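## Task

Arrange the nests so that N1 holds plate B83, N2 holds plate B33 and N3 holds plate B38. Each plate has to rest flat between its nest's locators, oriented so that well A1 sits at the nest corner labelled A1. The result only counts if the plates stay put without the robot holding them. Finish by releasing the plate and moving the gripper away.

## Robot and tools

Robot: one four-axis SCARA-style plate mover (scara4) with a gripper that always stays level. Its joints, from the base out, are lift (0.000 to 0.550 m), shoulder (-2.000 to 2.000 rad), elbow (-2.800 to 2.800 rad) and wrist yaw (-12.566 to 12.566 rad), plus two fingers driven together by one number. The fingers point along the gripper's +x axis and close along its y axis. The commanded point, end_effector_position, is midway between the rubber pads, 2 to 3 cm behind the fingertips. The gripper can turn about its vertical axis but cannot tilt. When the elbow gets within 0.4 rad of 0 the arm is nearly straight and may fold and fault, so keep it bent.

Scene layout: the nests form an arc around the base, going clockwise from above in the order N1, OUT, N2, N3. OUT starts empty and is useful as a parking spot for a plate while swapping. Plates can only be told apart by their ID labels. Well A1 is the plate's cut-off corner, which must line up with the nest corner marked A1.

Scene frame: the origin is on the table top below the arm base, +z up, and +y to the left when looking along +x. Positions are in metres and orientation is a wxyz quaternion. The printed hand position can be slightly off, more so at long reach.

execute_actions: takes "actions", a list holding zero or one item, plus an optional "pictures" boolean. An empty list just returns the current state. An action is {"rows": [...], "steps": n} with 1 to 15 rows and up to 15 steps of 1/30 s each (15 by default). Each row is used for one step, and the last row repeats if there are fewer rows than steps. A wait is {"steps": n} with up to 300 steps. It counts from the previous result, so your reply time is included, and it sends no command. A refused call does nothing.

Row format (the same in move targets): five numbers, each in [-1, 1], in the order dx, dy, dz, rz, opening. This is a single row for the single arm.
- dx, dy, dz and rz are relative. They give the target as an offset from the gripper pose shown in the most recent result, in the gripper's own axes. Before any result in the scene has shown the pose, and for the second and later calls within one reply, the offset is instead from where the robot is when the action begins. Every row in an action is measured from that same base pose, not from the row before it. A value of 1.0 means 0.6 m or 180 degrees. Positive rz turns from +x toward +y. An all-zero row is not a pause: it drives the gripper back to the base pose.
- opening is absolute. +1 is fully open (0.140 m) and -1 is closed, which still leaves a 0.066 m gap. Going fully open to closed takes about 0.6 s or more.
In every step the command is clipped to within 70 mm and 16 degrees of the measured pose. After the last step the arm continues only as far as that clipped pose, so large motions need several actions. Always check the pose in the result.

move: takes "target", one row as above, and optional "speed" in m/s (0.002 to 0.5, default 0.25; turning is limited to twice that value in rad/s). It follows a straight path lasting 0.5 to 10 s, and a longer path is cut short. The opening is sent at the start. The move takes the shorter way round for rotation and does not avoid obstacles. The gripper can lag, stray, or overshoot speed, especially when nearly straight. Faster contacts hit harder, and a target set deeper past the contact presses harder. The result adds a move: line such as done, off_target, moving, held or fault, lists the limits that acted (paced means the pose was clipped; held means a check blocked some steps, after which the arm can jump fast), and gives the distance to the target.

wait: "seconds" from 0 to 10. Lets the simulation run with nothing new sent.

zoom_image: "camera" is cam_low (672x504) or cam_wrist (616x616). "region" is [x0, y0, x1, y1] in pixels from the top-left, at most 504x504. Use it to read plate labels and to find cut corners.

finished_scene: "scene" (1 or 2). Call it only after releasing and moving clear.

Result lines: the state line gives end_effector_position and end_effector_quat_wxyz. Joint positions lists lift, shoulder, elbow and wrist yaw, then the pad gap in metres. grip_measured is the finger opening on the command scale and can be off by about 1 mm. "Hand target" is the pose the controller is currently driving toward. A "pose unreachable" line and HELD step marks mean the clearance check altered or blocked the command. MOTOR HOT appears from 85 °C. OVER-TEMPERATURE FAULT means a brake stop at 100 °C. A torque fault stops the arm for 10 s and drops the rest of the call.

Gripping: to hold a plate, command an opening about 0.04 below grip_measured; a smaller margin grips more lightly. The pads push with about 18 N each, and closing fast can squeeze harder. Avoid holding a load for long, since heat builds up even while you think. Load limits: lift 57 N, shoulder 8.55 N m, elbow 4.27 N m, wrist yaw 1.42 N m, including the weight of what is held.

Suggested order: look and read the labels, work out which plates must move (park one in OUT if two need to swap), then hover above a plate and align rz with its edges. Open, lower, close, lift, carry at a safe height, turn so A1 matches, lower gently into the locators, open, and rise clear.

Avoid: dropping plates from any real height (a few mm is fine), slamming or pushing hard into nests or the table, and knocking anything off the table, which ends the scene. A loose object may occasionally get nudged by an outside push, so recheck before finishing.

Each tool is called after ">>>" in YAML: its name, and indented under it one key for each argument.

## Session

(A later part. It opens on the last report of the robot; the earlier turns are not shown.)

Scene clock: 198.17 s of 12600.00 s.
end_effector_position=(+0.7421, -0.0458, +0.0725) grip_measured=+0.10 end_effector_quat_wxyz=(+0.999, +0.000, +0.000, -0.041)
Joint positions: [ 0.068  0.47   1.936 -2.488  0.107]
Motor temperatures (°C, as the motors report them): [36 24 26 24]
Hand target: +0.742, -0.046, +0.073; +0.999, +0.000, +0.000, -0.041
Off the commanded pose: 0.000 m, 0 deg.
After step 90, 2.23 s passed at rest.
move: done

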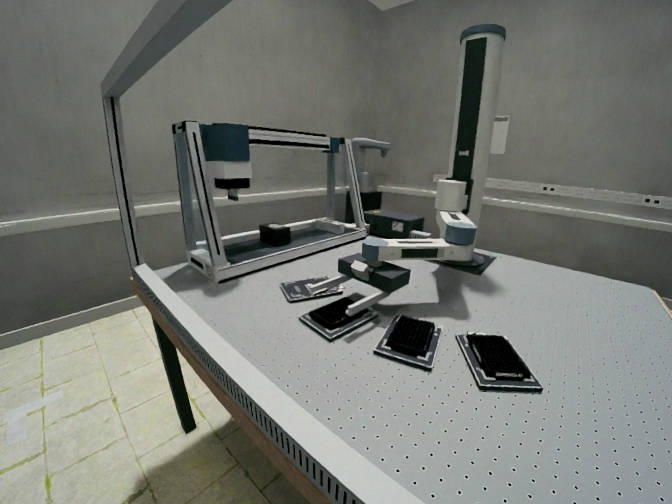

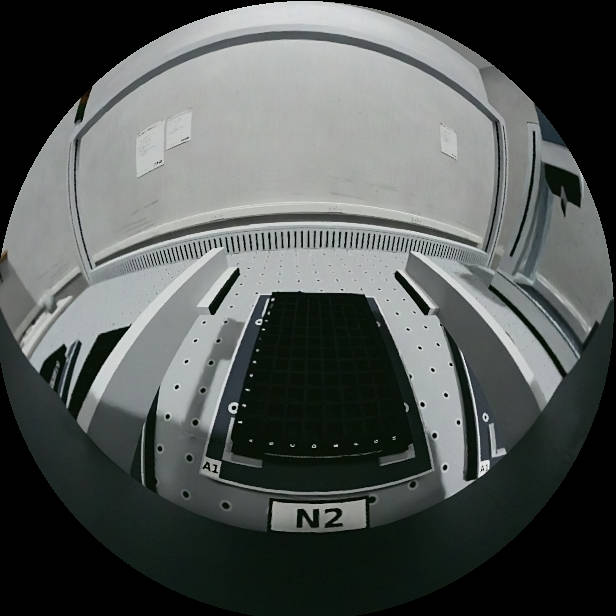

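>>> move:
  target: [0.004, -0.002, -0.069, 0, 0.1]
  speed: 0.06

>>> move:
  target: [0, 0, 0, 0, -0.55]
  speed: 0.02

>>> move:
  target: [0, 0, 0.1, 0, -0.55]
  speed: 0.1

Scene clock: 205.77 s of 12600.00 s.
end_effector_position=(+0.7444, -0.0471, +0.0311) grip_measured=+0.10 end_effector_quat_wxyz=(+0.999, +0.000, +0.000, -0.041)
Joint positions: [ 0.026  0.46   1.952 -2.494  0.107]
Motor temperatures (°C, as the motors report them): [36 24 26 24]
Hand target: +0.744, -0.047, +0.031; +0.999, +0.000, +0.000, -0.041
Off the commanded pose: 0.000 m, 0 deg.
After step 90, 3.63 s passed at rest.
move: done

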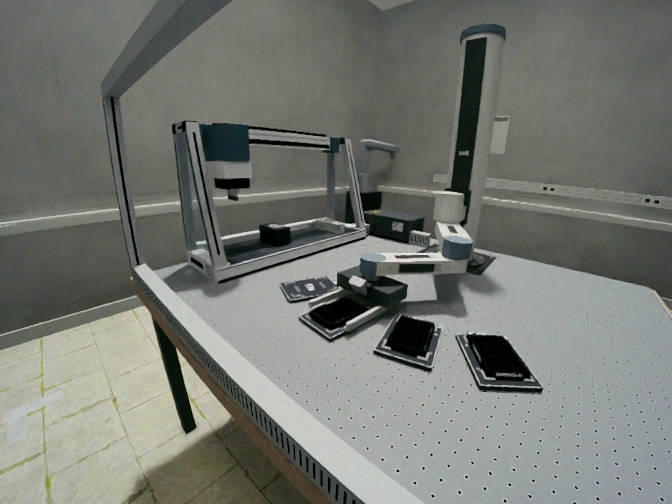

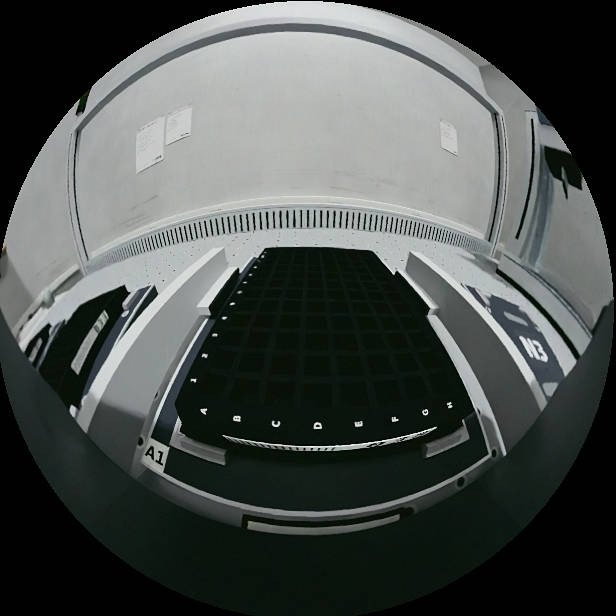

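Scene clock: 206.27 s of 12600.00 s.
end_effector_position=(+0.7444, -0.0471, +0.0311) grip_measured=-0.49 end_effector_quat_wxyz=(+0.999, +0.000, +0.000, -0.041)
Joint positions: [ 0.026  0.46   1.952 -2.494  0.085]
Motor temperatures (°C, as the motors report them): [36 24 26 24]
Hand target: +0.744, -0.047, +0.031; +0.999, +0.000, +0.000, -0.041
Off the commanded pose: 0.000 m, 0 deg.
move: done

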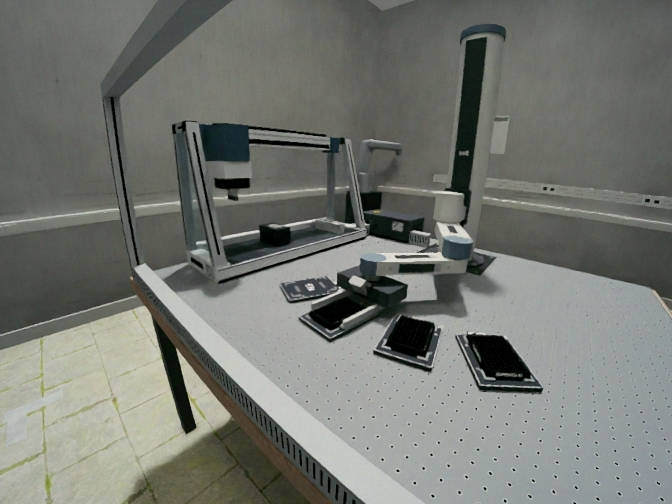

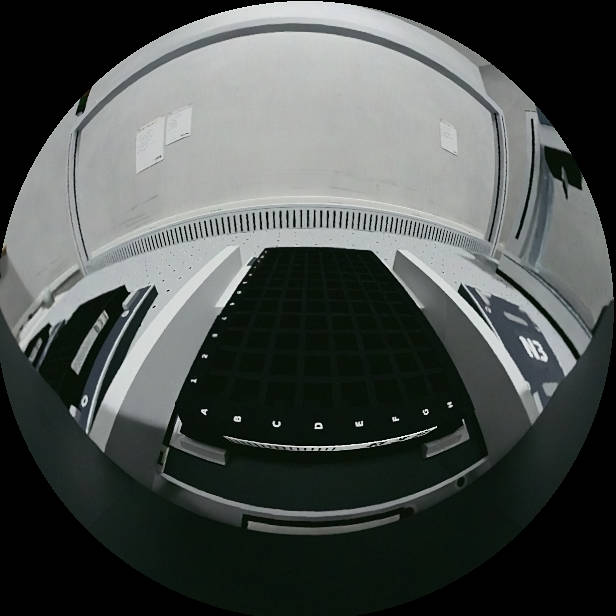

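Scene clock: 207.17 s of 12600.00 s.
end_effector_position=(+0.7444, -0.0471, +0.0911) grip_measured=-0.49 end_effector_quat_wxyz=(+0.999, +0.000, +0.000, -0.041)
Joint positions: [ 0.086  0.46   1.953 -2.494  0.085]
Motor temperatures (°C, as the motors report them): [36 24 26 24]
Hand target: +0.744, -0.047, +0.091; +0.999, +0.000, +0.000, -0.041
Off the commanded pose: 0.000 m, 0 deg.
move: done

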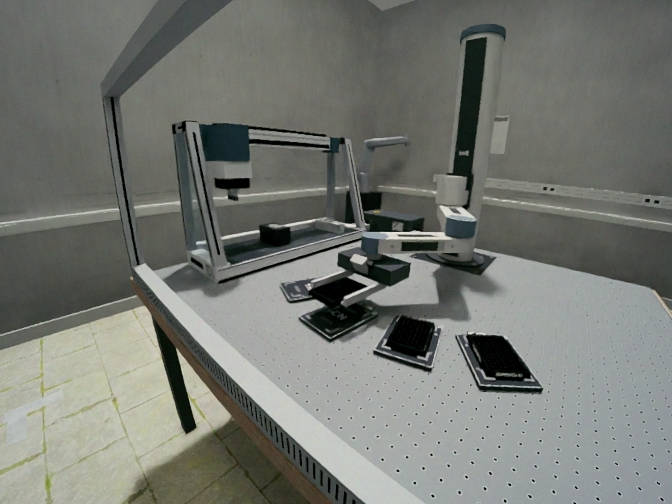

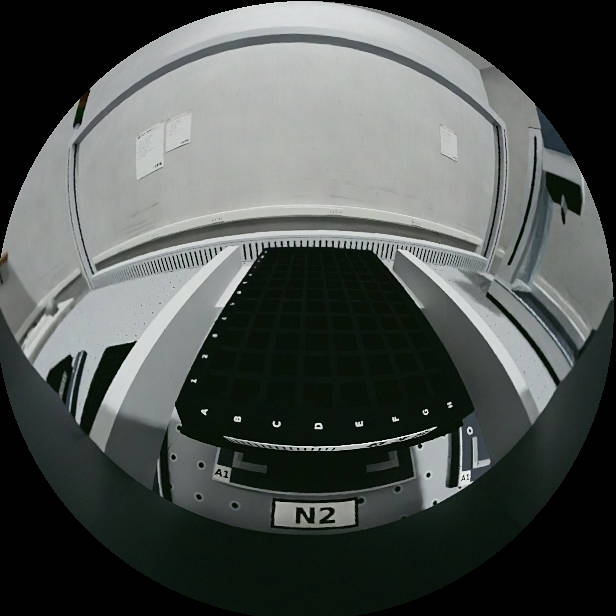

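>>> move:
  target: [-0.0788, -0.2988, 0, -0.1, -0.55]
  speed: 0.2

>>> move:
  target: [0, 0, -0.08, 0, -0.55]
  speed: 0.06

Scene clock: 216.93 s of 12600.00 s.
end_effector_position=(+0.6824, -0.2221, +0.0911) grip_measured=-0.49 end_effector_quat_wxyz=(+0.980, +0.000, +0.000, -0.197)
Joint positions: [ 0.086  0.176  1.837 -2.409  0.085]
Motor temperatures (°C, as the motors report them): [36 24 26 24]
Hand target: +0.683, -0.222, +0.091; +0.980, +0.000, +0.000, -0.197
Off the commanded pose: 0.000 m, 0 deg.
After step 90, 5.50 s passed at rest.
move: done

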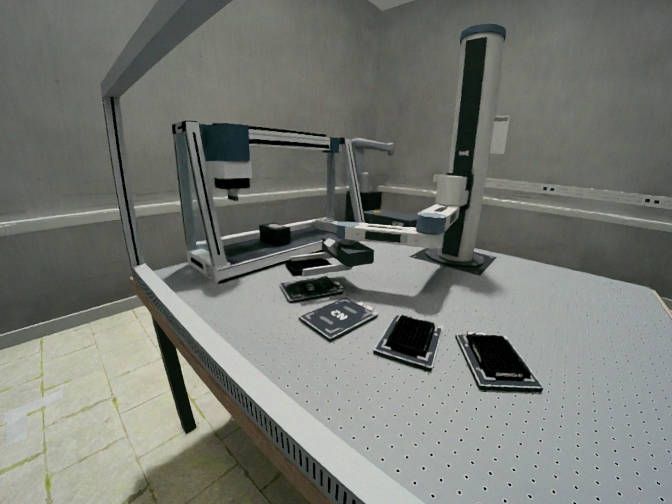

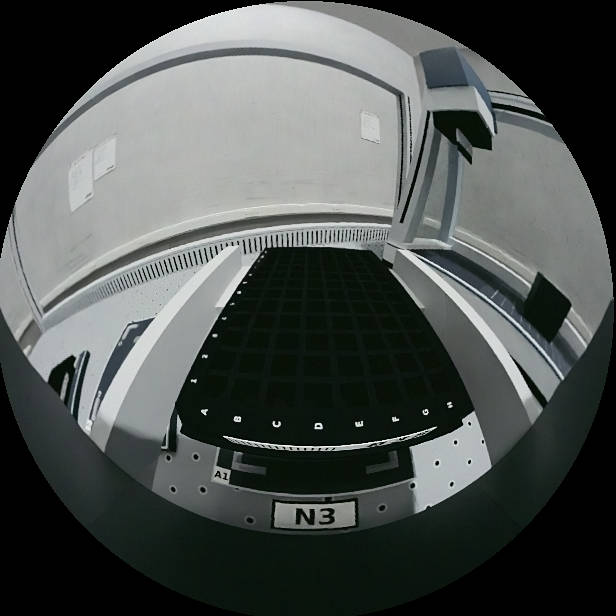

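Scene clock: 218.00 s of 12600.00 s.
end_effector_position=(+0.6824, -0.2221, +0.0430) grip_measured=-0.49 end_effector_quat_wxyz=(+0.980, +0.000, +0.000, -0.197)
Joint positions: [ 0.038  0.176  1.837 -2.409  0.085]
Motor temperatures (°C, as the motors report them): [36 24 26 24]
Hand target: +0.682, -0.222, +0.043; +0.980, +0.000, +0.000, -0.197
Off the commanded pose: 0.000 m, 0 deg.
move: done

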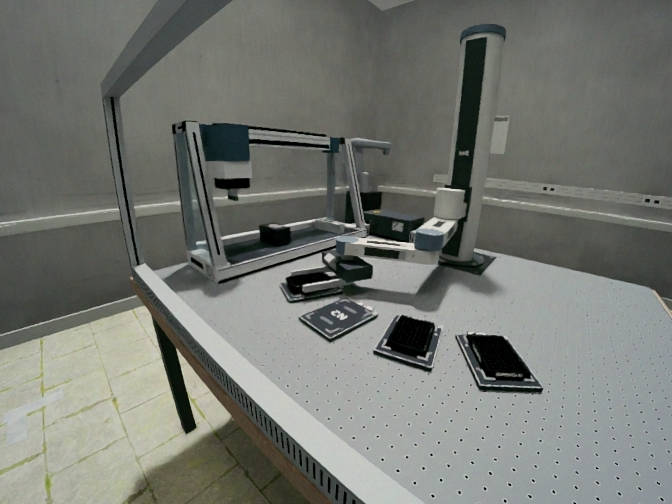

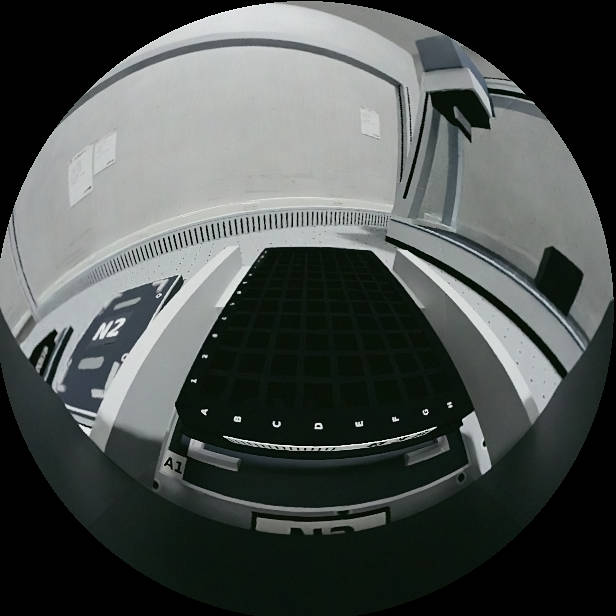

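>>> move:
  target: [0, 0, -0.013, 0, -0.55]
  speed: 0.02

>>> move:
  target: [0, 0, 0, 0, 0.1]
  speed: 0.02

>>> move:
  target: [0, 0, 0.062, 0, 0.1]
  speed: 0.1

Scene clock: 225.67 s of 12600.00 s.
end_effector_position=(+0.6824, -0.2221, +0.0352) grip_measured=-0.49 end_effector_quat_wxyz=(+0.980, +0.000, +0.000, -0.197)
Joint positions: [ 0.03   0.176  1.837 -2.409  0.085]
Motor temperatures (°C, as the motors report them): [36 24 26 24]
Hand target: +0.682, -0.222, +0.035; +0.980, +0.000, +0.000, -0.197
Off the commanded pose: 0.000 m, 0 deg.
After step 90, 3.97 s passed at rest.
move: done

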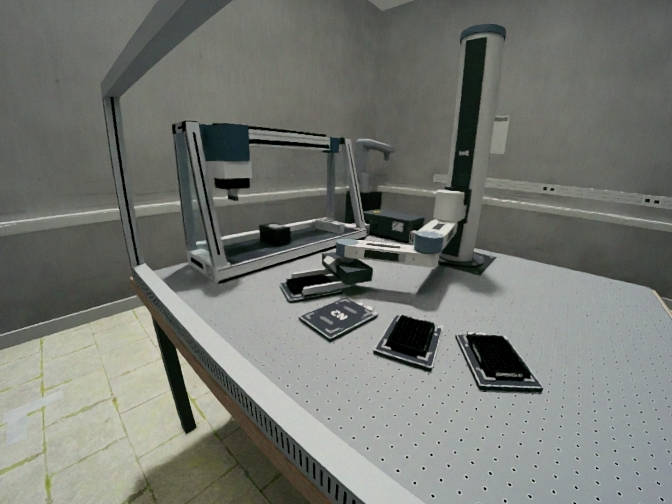

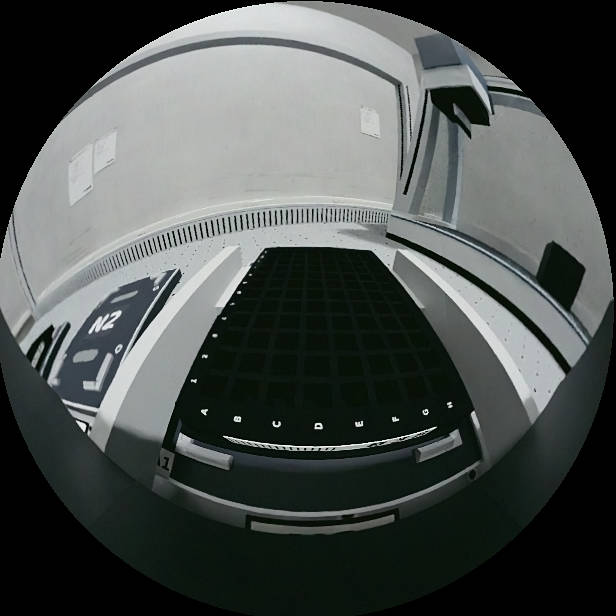

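Scene clock: 226.17 s of 12600.00 s.
end_effector_position=(+0.6824, -0.2221, +0.0352) grip_measured=+0.10 end_effector_quat_wxyz=(+0.980, +0.000, +0.000, -0.197)
Joint positions: [ 0.03   0.176  1.837 -2.409  0.107]
Motor temperatures (°C, as the motors report them): [36 24 26 24]
Hand target: +0.682, -0.222, +0.035; +0.980, +0.000, +0.000, -0.197
Off the commanded pose: 0.000 m, 0 deg.
move: done

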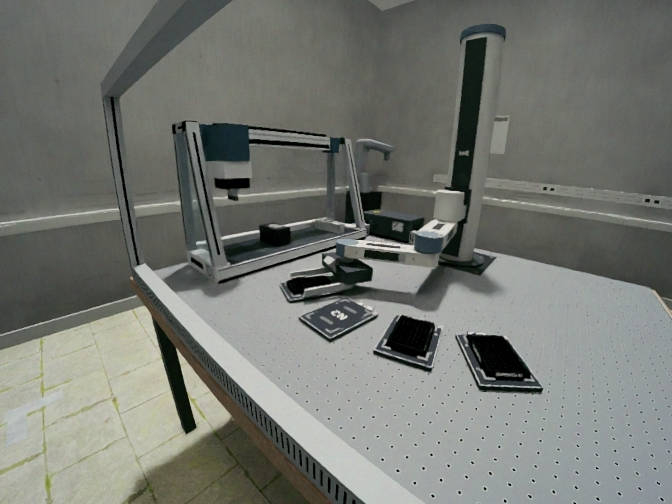

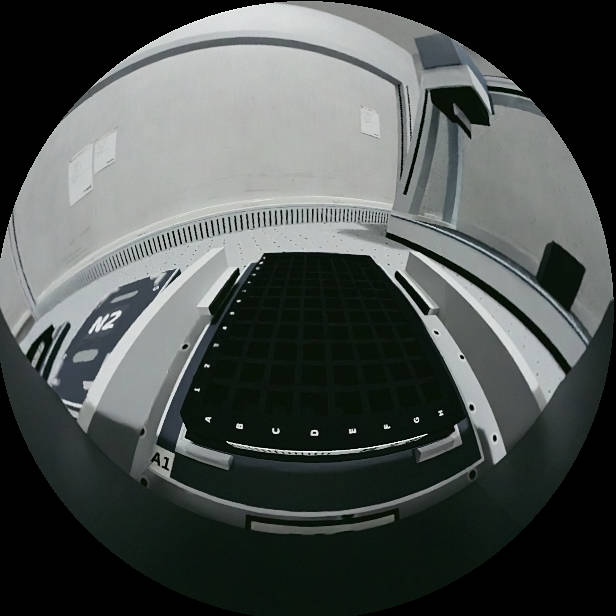

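Scene clock: 226.90 s of 12600.00 s.
end_effector_position=(+0.6824, -0.2221, +0.0724) grip_measured=+0.10 end_effector_quat_wxyz=(+0.980, +0.000, +0.000, -0.197)
Joint positions: [ 0.067  0.176  1.837 -2.409  0.107]
Motor temperatures (°C, as the motors report them): [36 24 26 24]
Hand target: +0.682, -0.222, +0.072; +0.980, +0.000, +0.000, -0.197
Off the commanded pose: 0.000 m, 0 deg.
move: done

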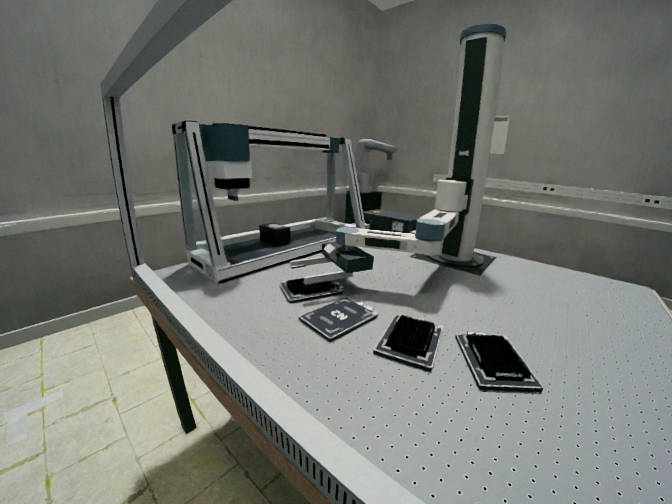

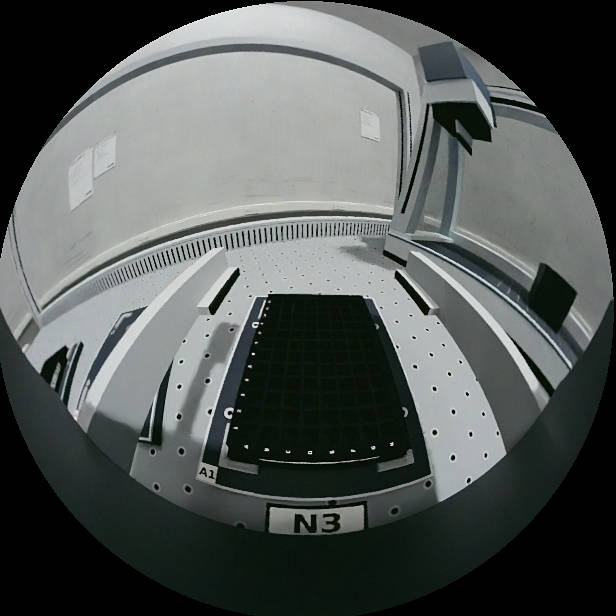

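>>> move:
  target: [-0.1935, 0.5677, 0, 0.198, 0.1]

>>> move:
  target: [0, 0, -0.0667, 0, 0.1]
  speed: 0.06

>>> move:
  target: [0, 0, 0, 0, -0.55]
  speed: 0.02

>>> move:
  target: [0, 0, 0.098, 0, -0.55]
  speed: 0.1

Scene clock: 242.00 s of 12600.00 s.
end_effector_position=(+0.7071, +0.1371, +0.0724) grip_measured=+0.10 end_effector_quat_wxyz=(+0.994, +0.000, +0.000, +0.113)
Joint positions: [ 0.067  0.867  1.809 -2.45   0.107]
Motor temperatures (°C, as the motors report them): [36 24 26 24]
Hand target: +0.707, +0.137, +0.072; +0.994, +0.000, +0.000, +0.112
Off the commanded pose: 0.000 m, 0 deg.
After step 90, 10.30 s passed at rest.
move: done

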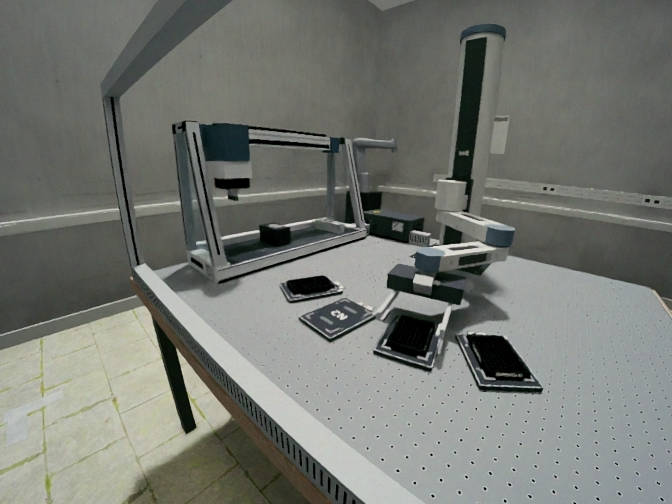

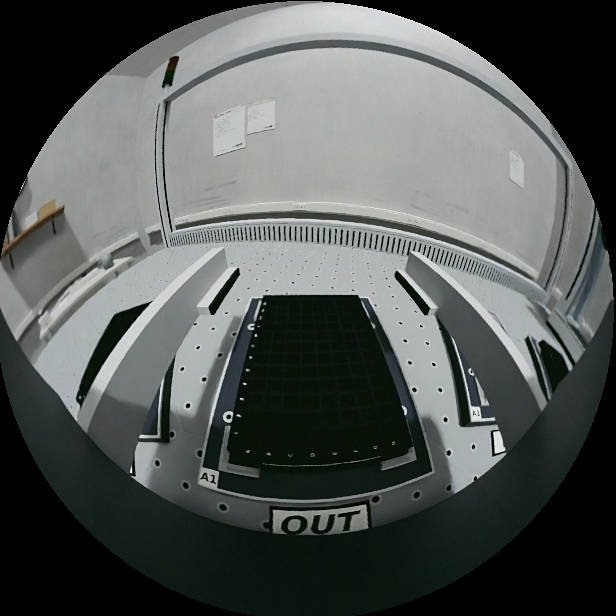

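Scene clock: 242.93 s of 12600.00 s.
end_effector_position=(+0.7071, +0.1371, +0.0324) grip_measured=+0.10 end_effector_quat_wxyz=(+0.994, +0.000, +0.000, +0.113)
Joint positions: [ 0.027  0.867  1.809 -2.45   0.107]
Motor temperatures (°C, as the motors report them): [36 24 26 24]
Hand target: +0.707, +0.137, +0.032; +0.994, +0.000, +0.000, +0.113
Off the commanded pose: 0.000 m, 0 deg.
move: done

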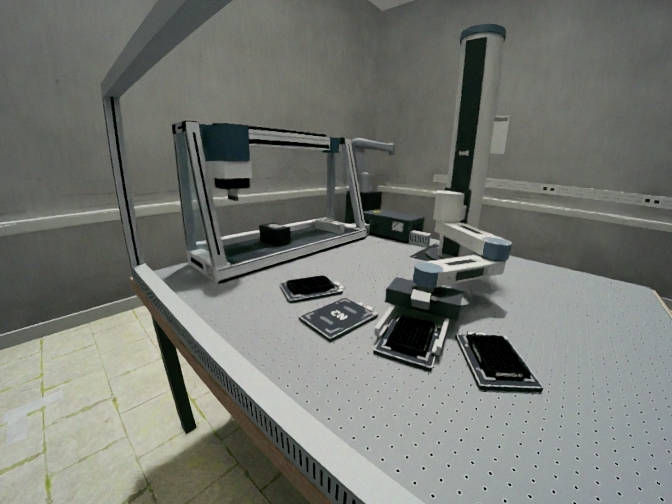

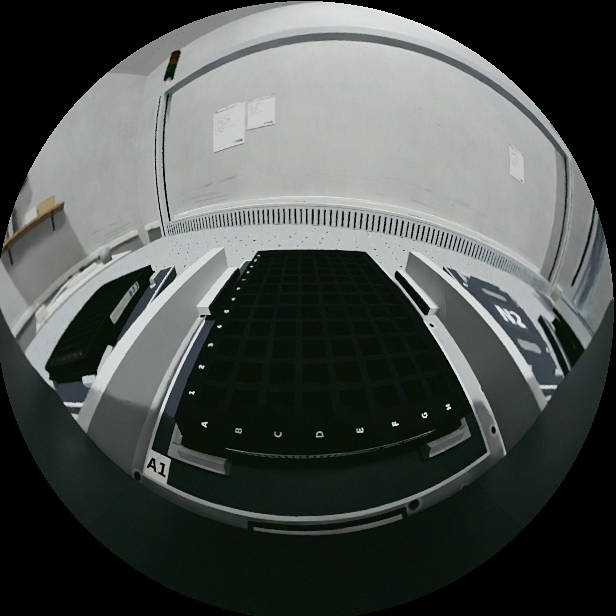

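Scene clock: 243.43 s of 12600.00 s.
end_effector_position=(+0.7069, +0.1397, +0.0324) grip_measured=-0.50 end_effector_quat_wxyz=(+0.993, +0.000, +0.000, +0.118)
Joint positions: [ 0.027  0.869  1.812 -2.445  0.084]
Motor temperatures (°C, as the motors report them): [36 24 26 24]
Hand target: +0.707, +0.137, +0.032; +0.994, +0.000, +0.000, +0.113
Off the commanded pose: 0.003 m, 1 deg.
move: done

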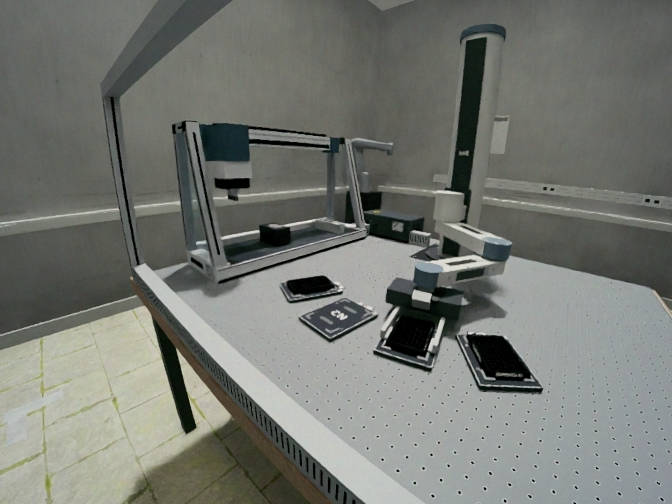

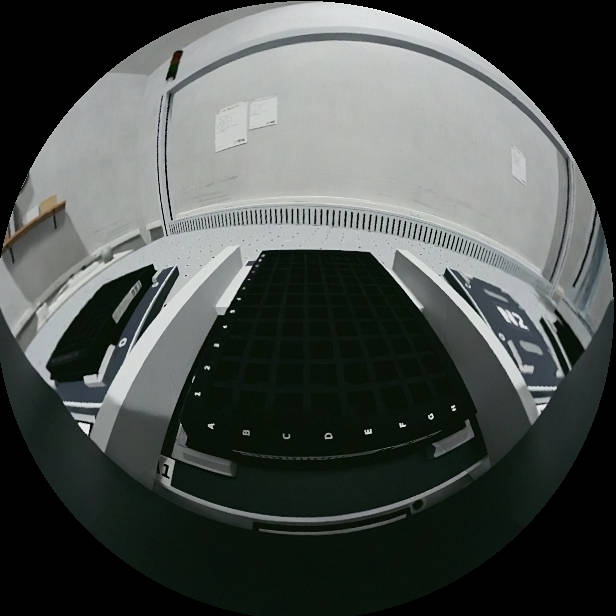

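Scene clock: 244.30 s of 12600.00 s.
end_effector_position=(+0.7068, +0.1399, +0.0912) grip_measured=-0.50 end_effector_quat_wxyz=(+0.993, +0.000, +0.000, +0.118)
Joint positions: [ 0.086  0.869  1.812 -2.444  0.084]
Motor temperatures (°C, as the motors report them): [36 24 26 24]
Hand target: +0.707, +0.140, +0.091; +0.993, +0.000, +0.000, +0.118
Off the commanded pose: 0.000 m, 0 deg.
move: done

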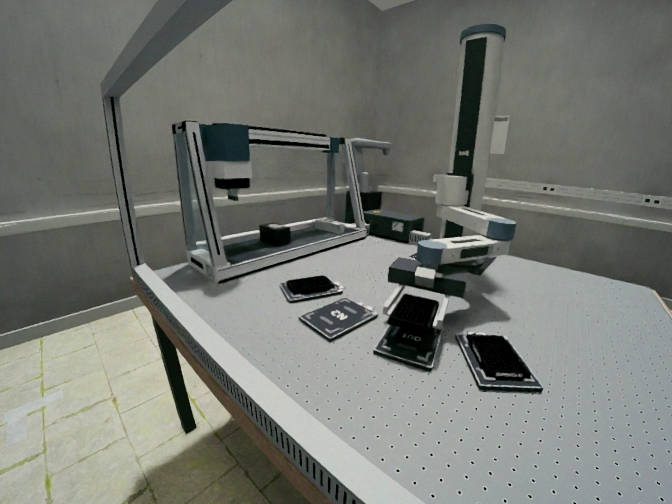

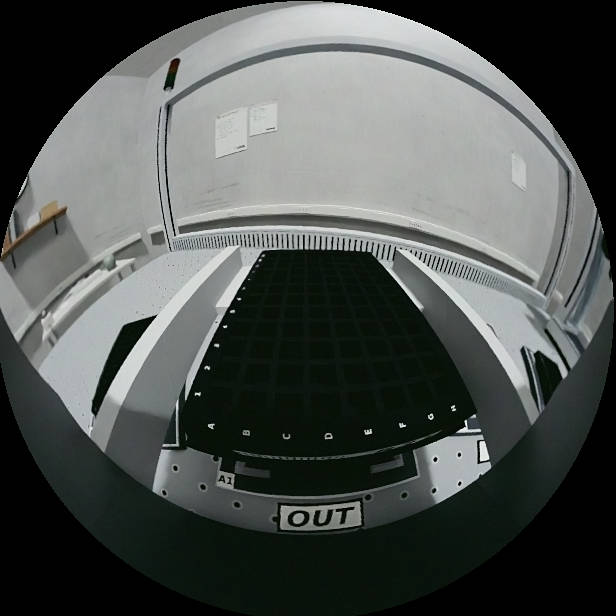

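>>> move:
  target: [-0.012, -0.3177, 0, -0.1097, -0.55]
  speed: 0.2

>>> move:
  target: [0, 0, -0.08, 0, -0.55]
  speed: 0.06

Scene clock: 253.00 s of 12600.00 s.
end_effector_position=(+0.7444, -0.0473, +0.0912) grip_measured=-0.50 end_effector_quat_wxyz=(+0.999, +0.000, +0.000, -0.054)
Joint positions: [ 0.086  0.468  1.953 -2.529  0.084]
Motor temperatures (°C, as the motors report them): [36 24 26 24]
Hand target: +0.744, -0.047, +0.091; +0.999, +0.000, +0.000, -0.054
Off the commanded pose: 0.000 m, 0 deg.
After step 90, 4.37 s passed at rest.
move: done

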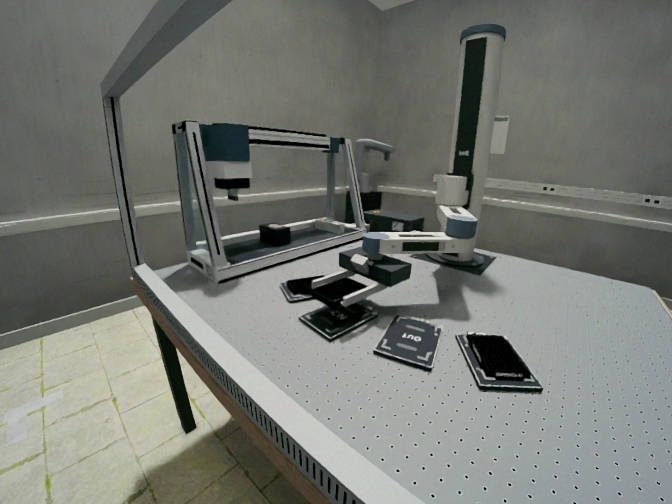

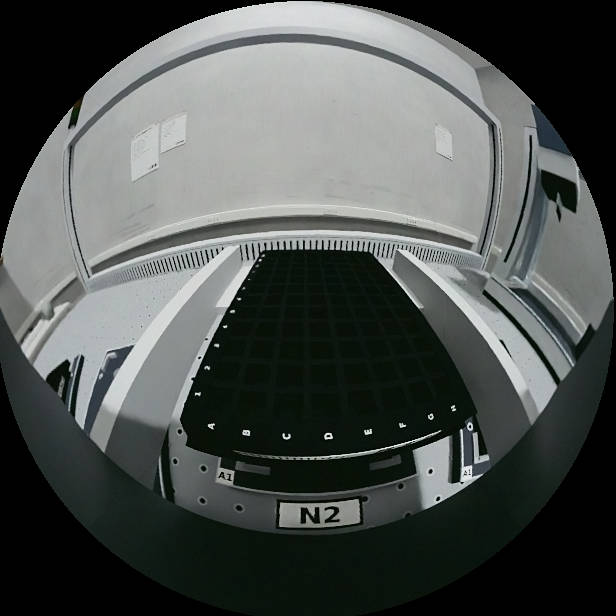

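Scene clock: 254.07 s of 12600.00 s.
end_effector_position=(+0.7444, -0.0473, +0.0431) grip_measured=-0.50 end_effector_quat_wxyz=(+0.999, +0.000, +0.000, -0.054)
Joint positions: [ 0.038  0.468  1.953 -2.529  0.084]
Motor temperatures (°C, as the motors report them): [36 24 26 24]
Hand target: +0.744, -0.047, +0.043; +0.999, +0.000, +0.000, -0.054
Off the commanded pose: 0.000 m, 0 deg.
move: done

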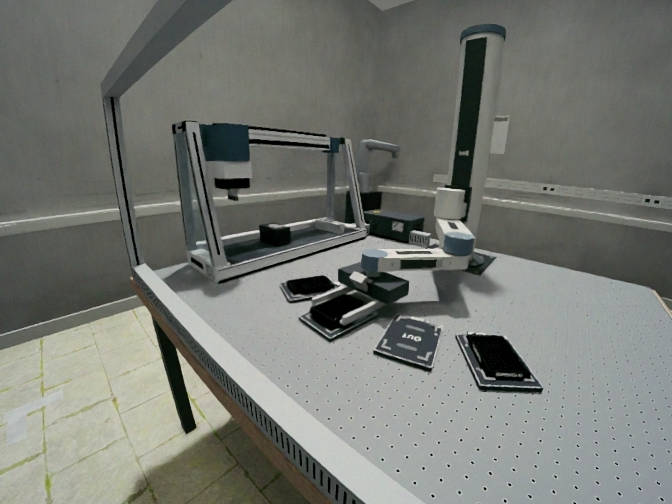

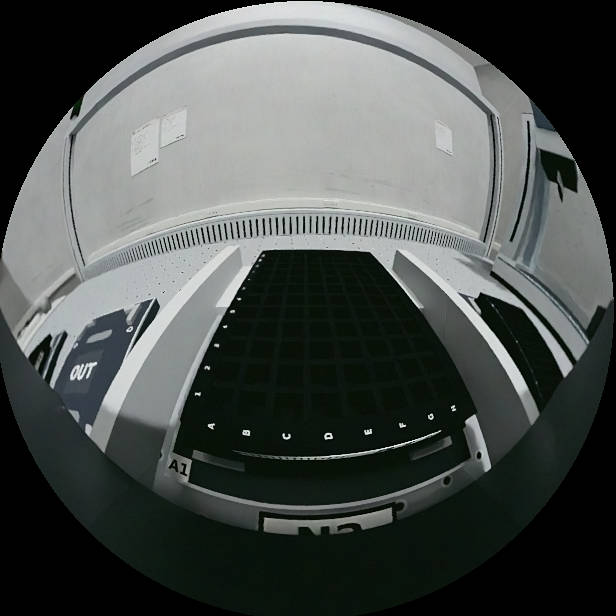

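>>> move:
  target: [0.005, 0, -0.013, 0, -0.55]
  speed: 0.02

>>> move:
  target: [0, 0, 0, 0, 0.1]
  speed: 0.02

>>> move:
  target: [0, 0, 0.062, 0, 0.1]
  speed: 0.1

Scene clock: 261.87 s of 12600.00 s.
end_effector_position=(+0.7473, -0.0476, +0.0353) grip_measured=-0.50 end_effector_quat_wxyz=(+0.999, +0.000, +0.000, -0.054)
Joint positions: [ 0.03   0.459  1.973 -2.541  0.084]
Motor temperatures (°C, as the motors report them): [37 24 26 24]
Hand target: +0.747, -0.048, +0.035; +0.999, +0.000, +0.000, -0.054
Off the commanded pose: 0.000 m, 0 deg.
After step 90, 4.10 s passed at rest.
move: done

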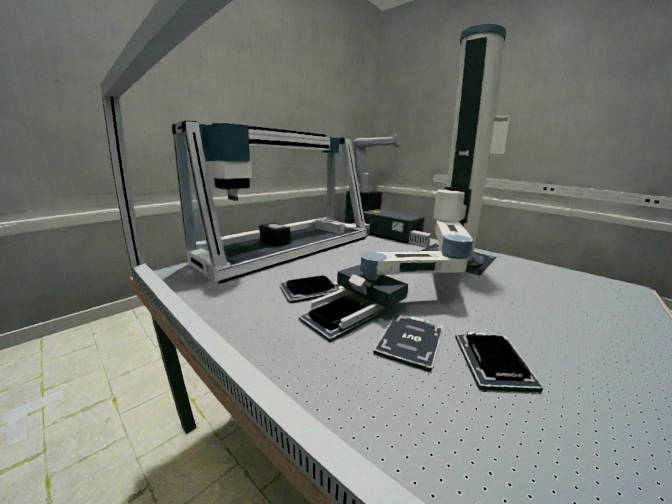

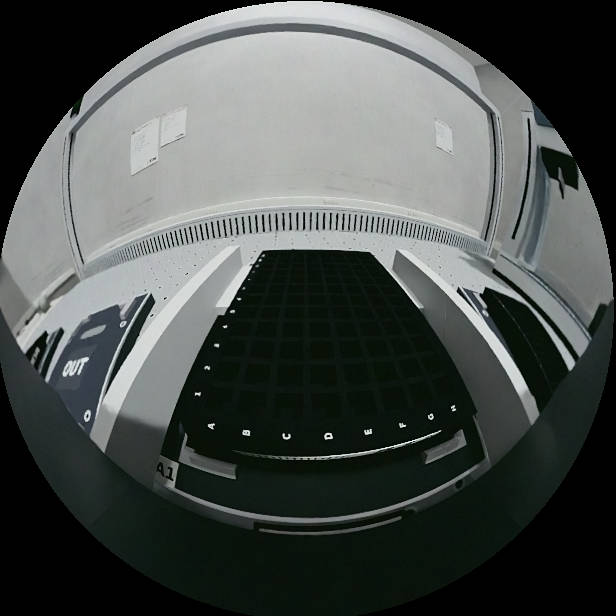

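Scene clock: 262.37 s of 12600.00 s.
end_effector_position=(+0.7473, -0.0476, +0.0353) grip_measured=+0.10 end_effector_quat_wxyz=(+0.999, +0.000, +0.000, -0.054)
Joint positions: [ 0.03   0.459  1.973 -2.541  0.107]
Motor temperatures (°C, as the motors report them): [37 24 26 24]
Hand target: +0.747, -0.048, +0.035; +0.999, +0.000, +0.000, -0.054
Off the commanded pose: 0.000 m, 0 deg.
move: done

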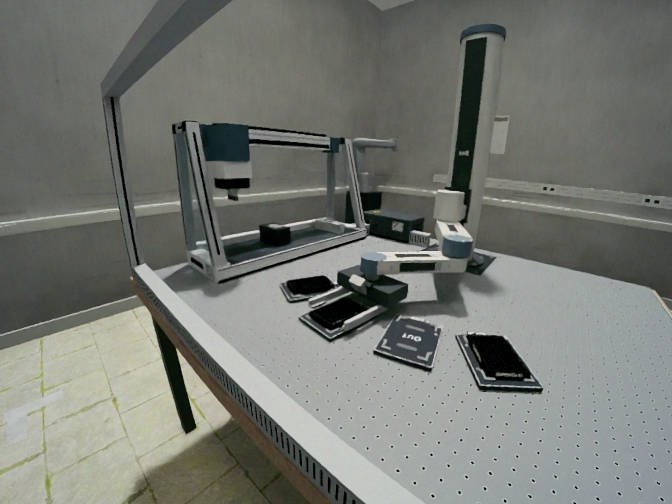

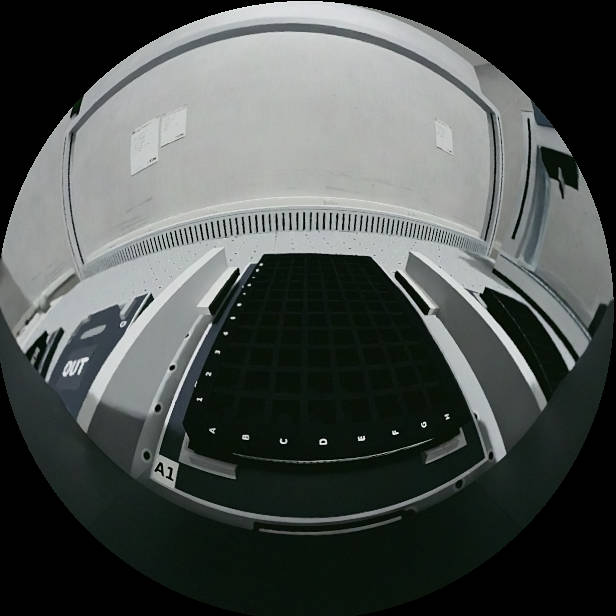

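Scene clock: 263.10 s of 12600.00 s.
end_effector_position=(+0.7473, -0.0476, +0.0725) grip_measured=+0.10 end_effector_quat_wxyz=(+0.999, +0.000, +0.000, -0.054)
Joint positions: [ 0.068  0.459  1.973 -2.541  0.107]
Motor temperatures (°C, as the motors report them): [37 24 26 24]
Hand target: +0.747, -0.048, +0.072; +0.999, +0.000, +0.000, -0.054
Off the commanded pose: 0.000 m, 0 deg.
move: done

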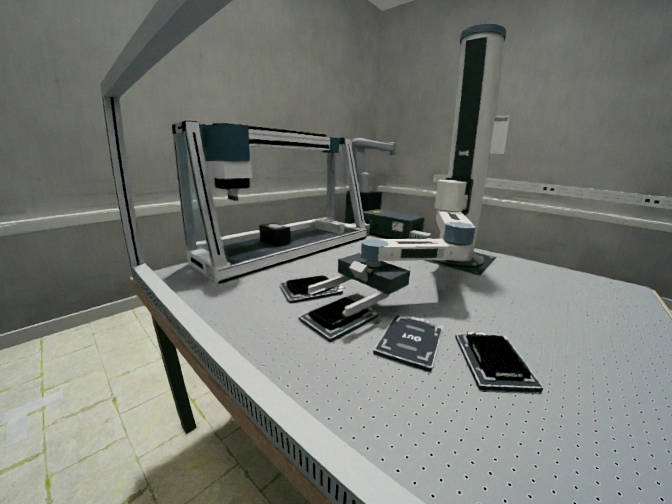

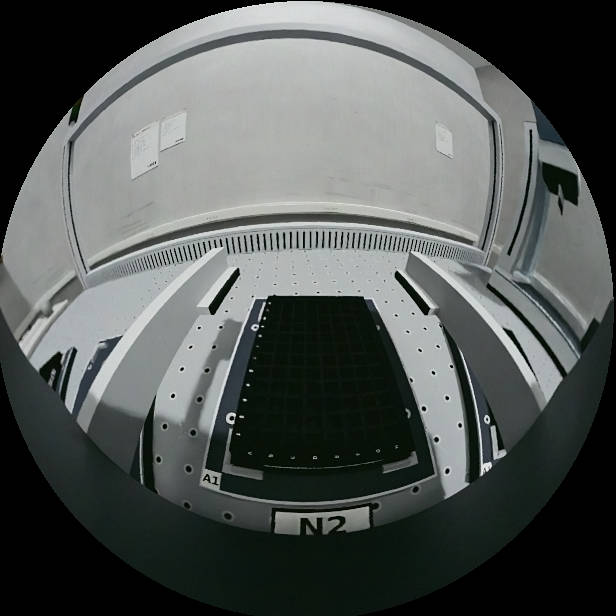

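>>> move:
  target: [-0.251, 0.5606, 0, 0.218, 0.1]

Scene clock: 269.73 s of 12600.00 s.
end_effector_position=(+0.6340, +0.3033, +0.0725) grip_measured=+0.10 end_effector_quat_wxyz=(+0.959, +0.000, +0.000, +0.285)
Joint positions: [ 0.068  1.19   1.813 -2.427  0.107]
Motor temperatures (°C, as the motors report them): [36 24 26 24]
Hand target: +0.634, +0.303, +0.073; +0.959, +0.000, +0.000, +0.284
Off the commanded pose: 0.000 m, 0 deg.
After step 90, 1.80 s passed at rest.
move: done

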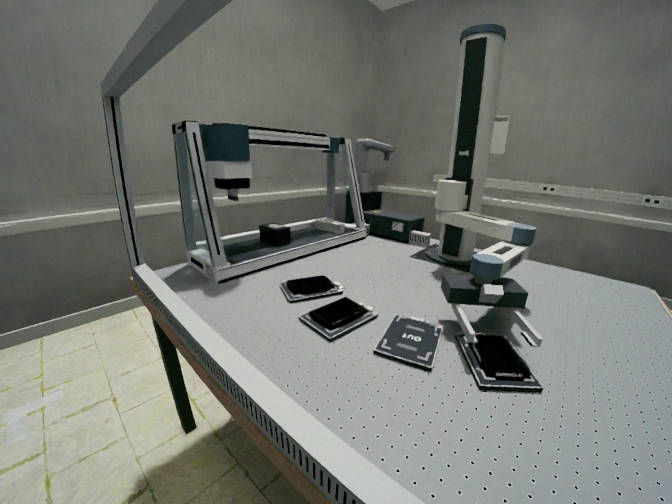

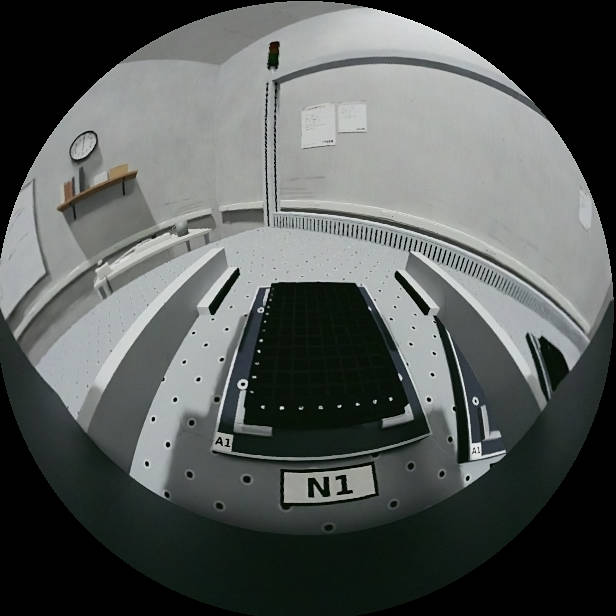

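>>> move:
  target: [-0.2, 0, 0.15, 0, 1]

>>> finished_scene:
  scene: 1

Scene clock: 275.80 s of 12600.00 s.
end_effector_position=(+0.5334, +0.2378, +0.1626) grip_measured=+0.99 end_effector_quat_wxyz=(+0.959, +0.000, +0.000, +0.284)
Joint positions: [ 0.158  1.459  1.175 -2.057  0.14 ]
Motor temperatures (°C, as the motors report them): [36 24 26 24]
Hand target: +0.533, +0.238, +0.163; +0.959, +0.000, +0.000, +0.285
Off the commanded pose: 0.000 m, 0 deg.
After step 90, 2.10 s passed at rest.
move: done

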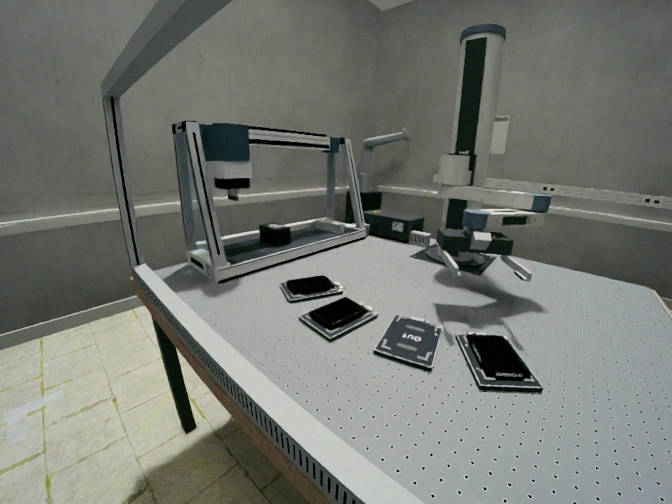

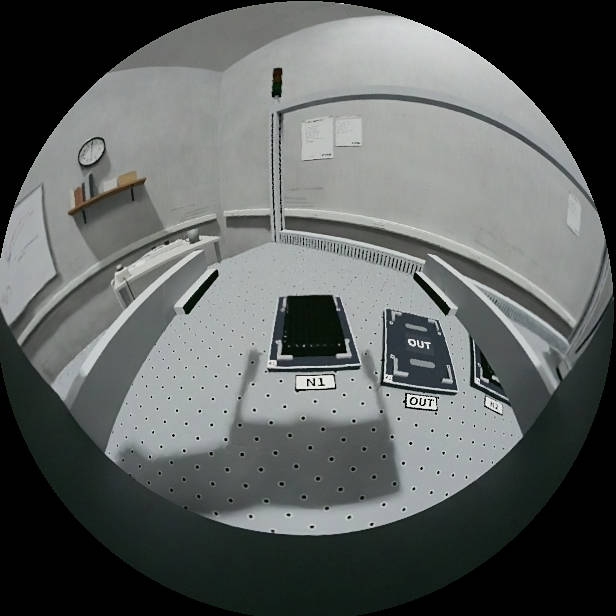

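The scene is finished: the task was done.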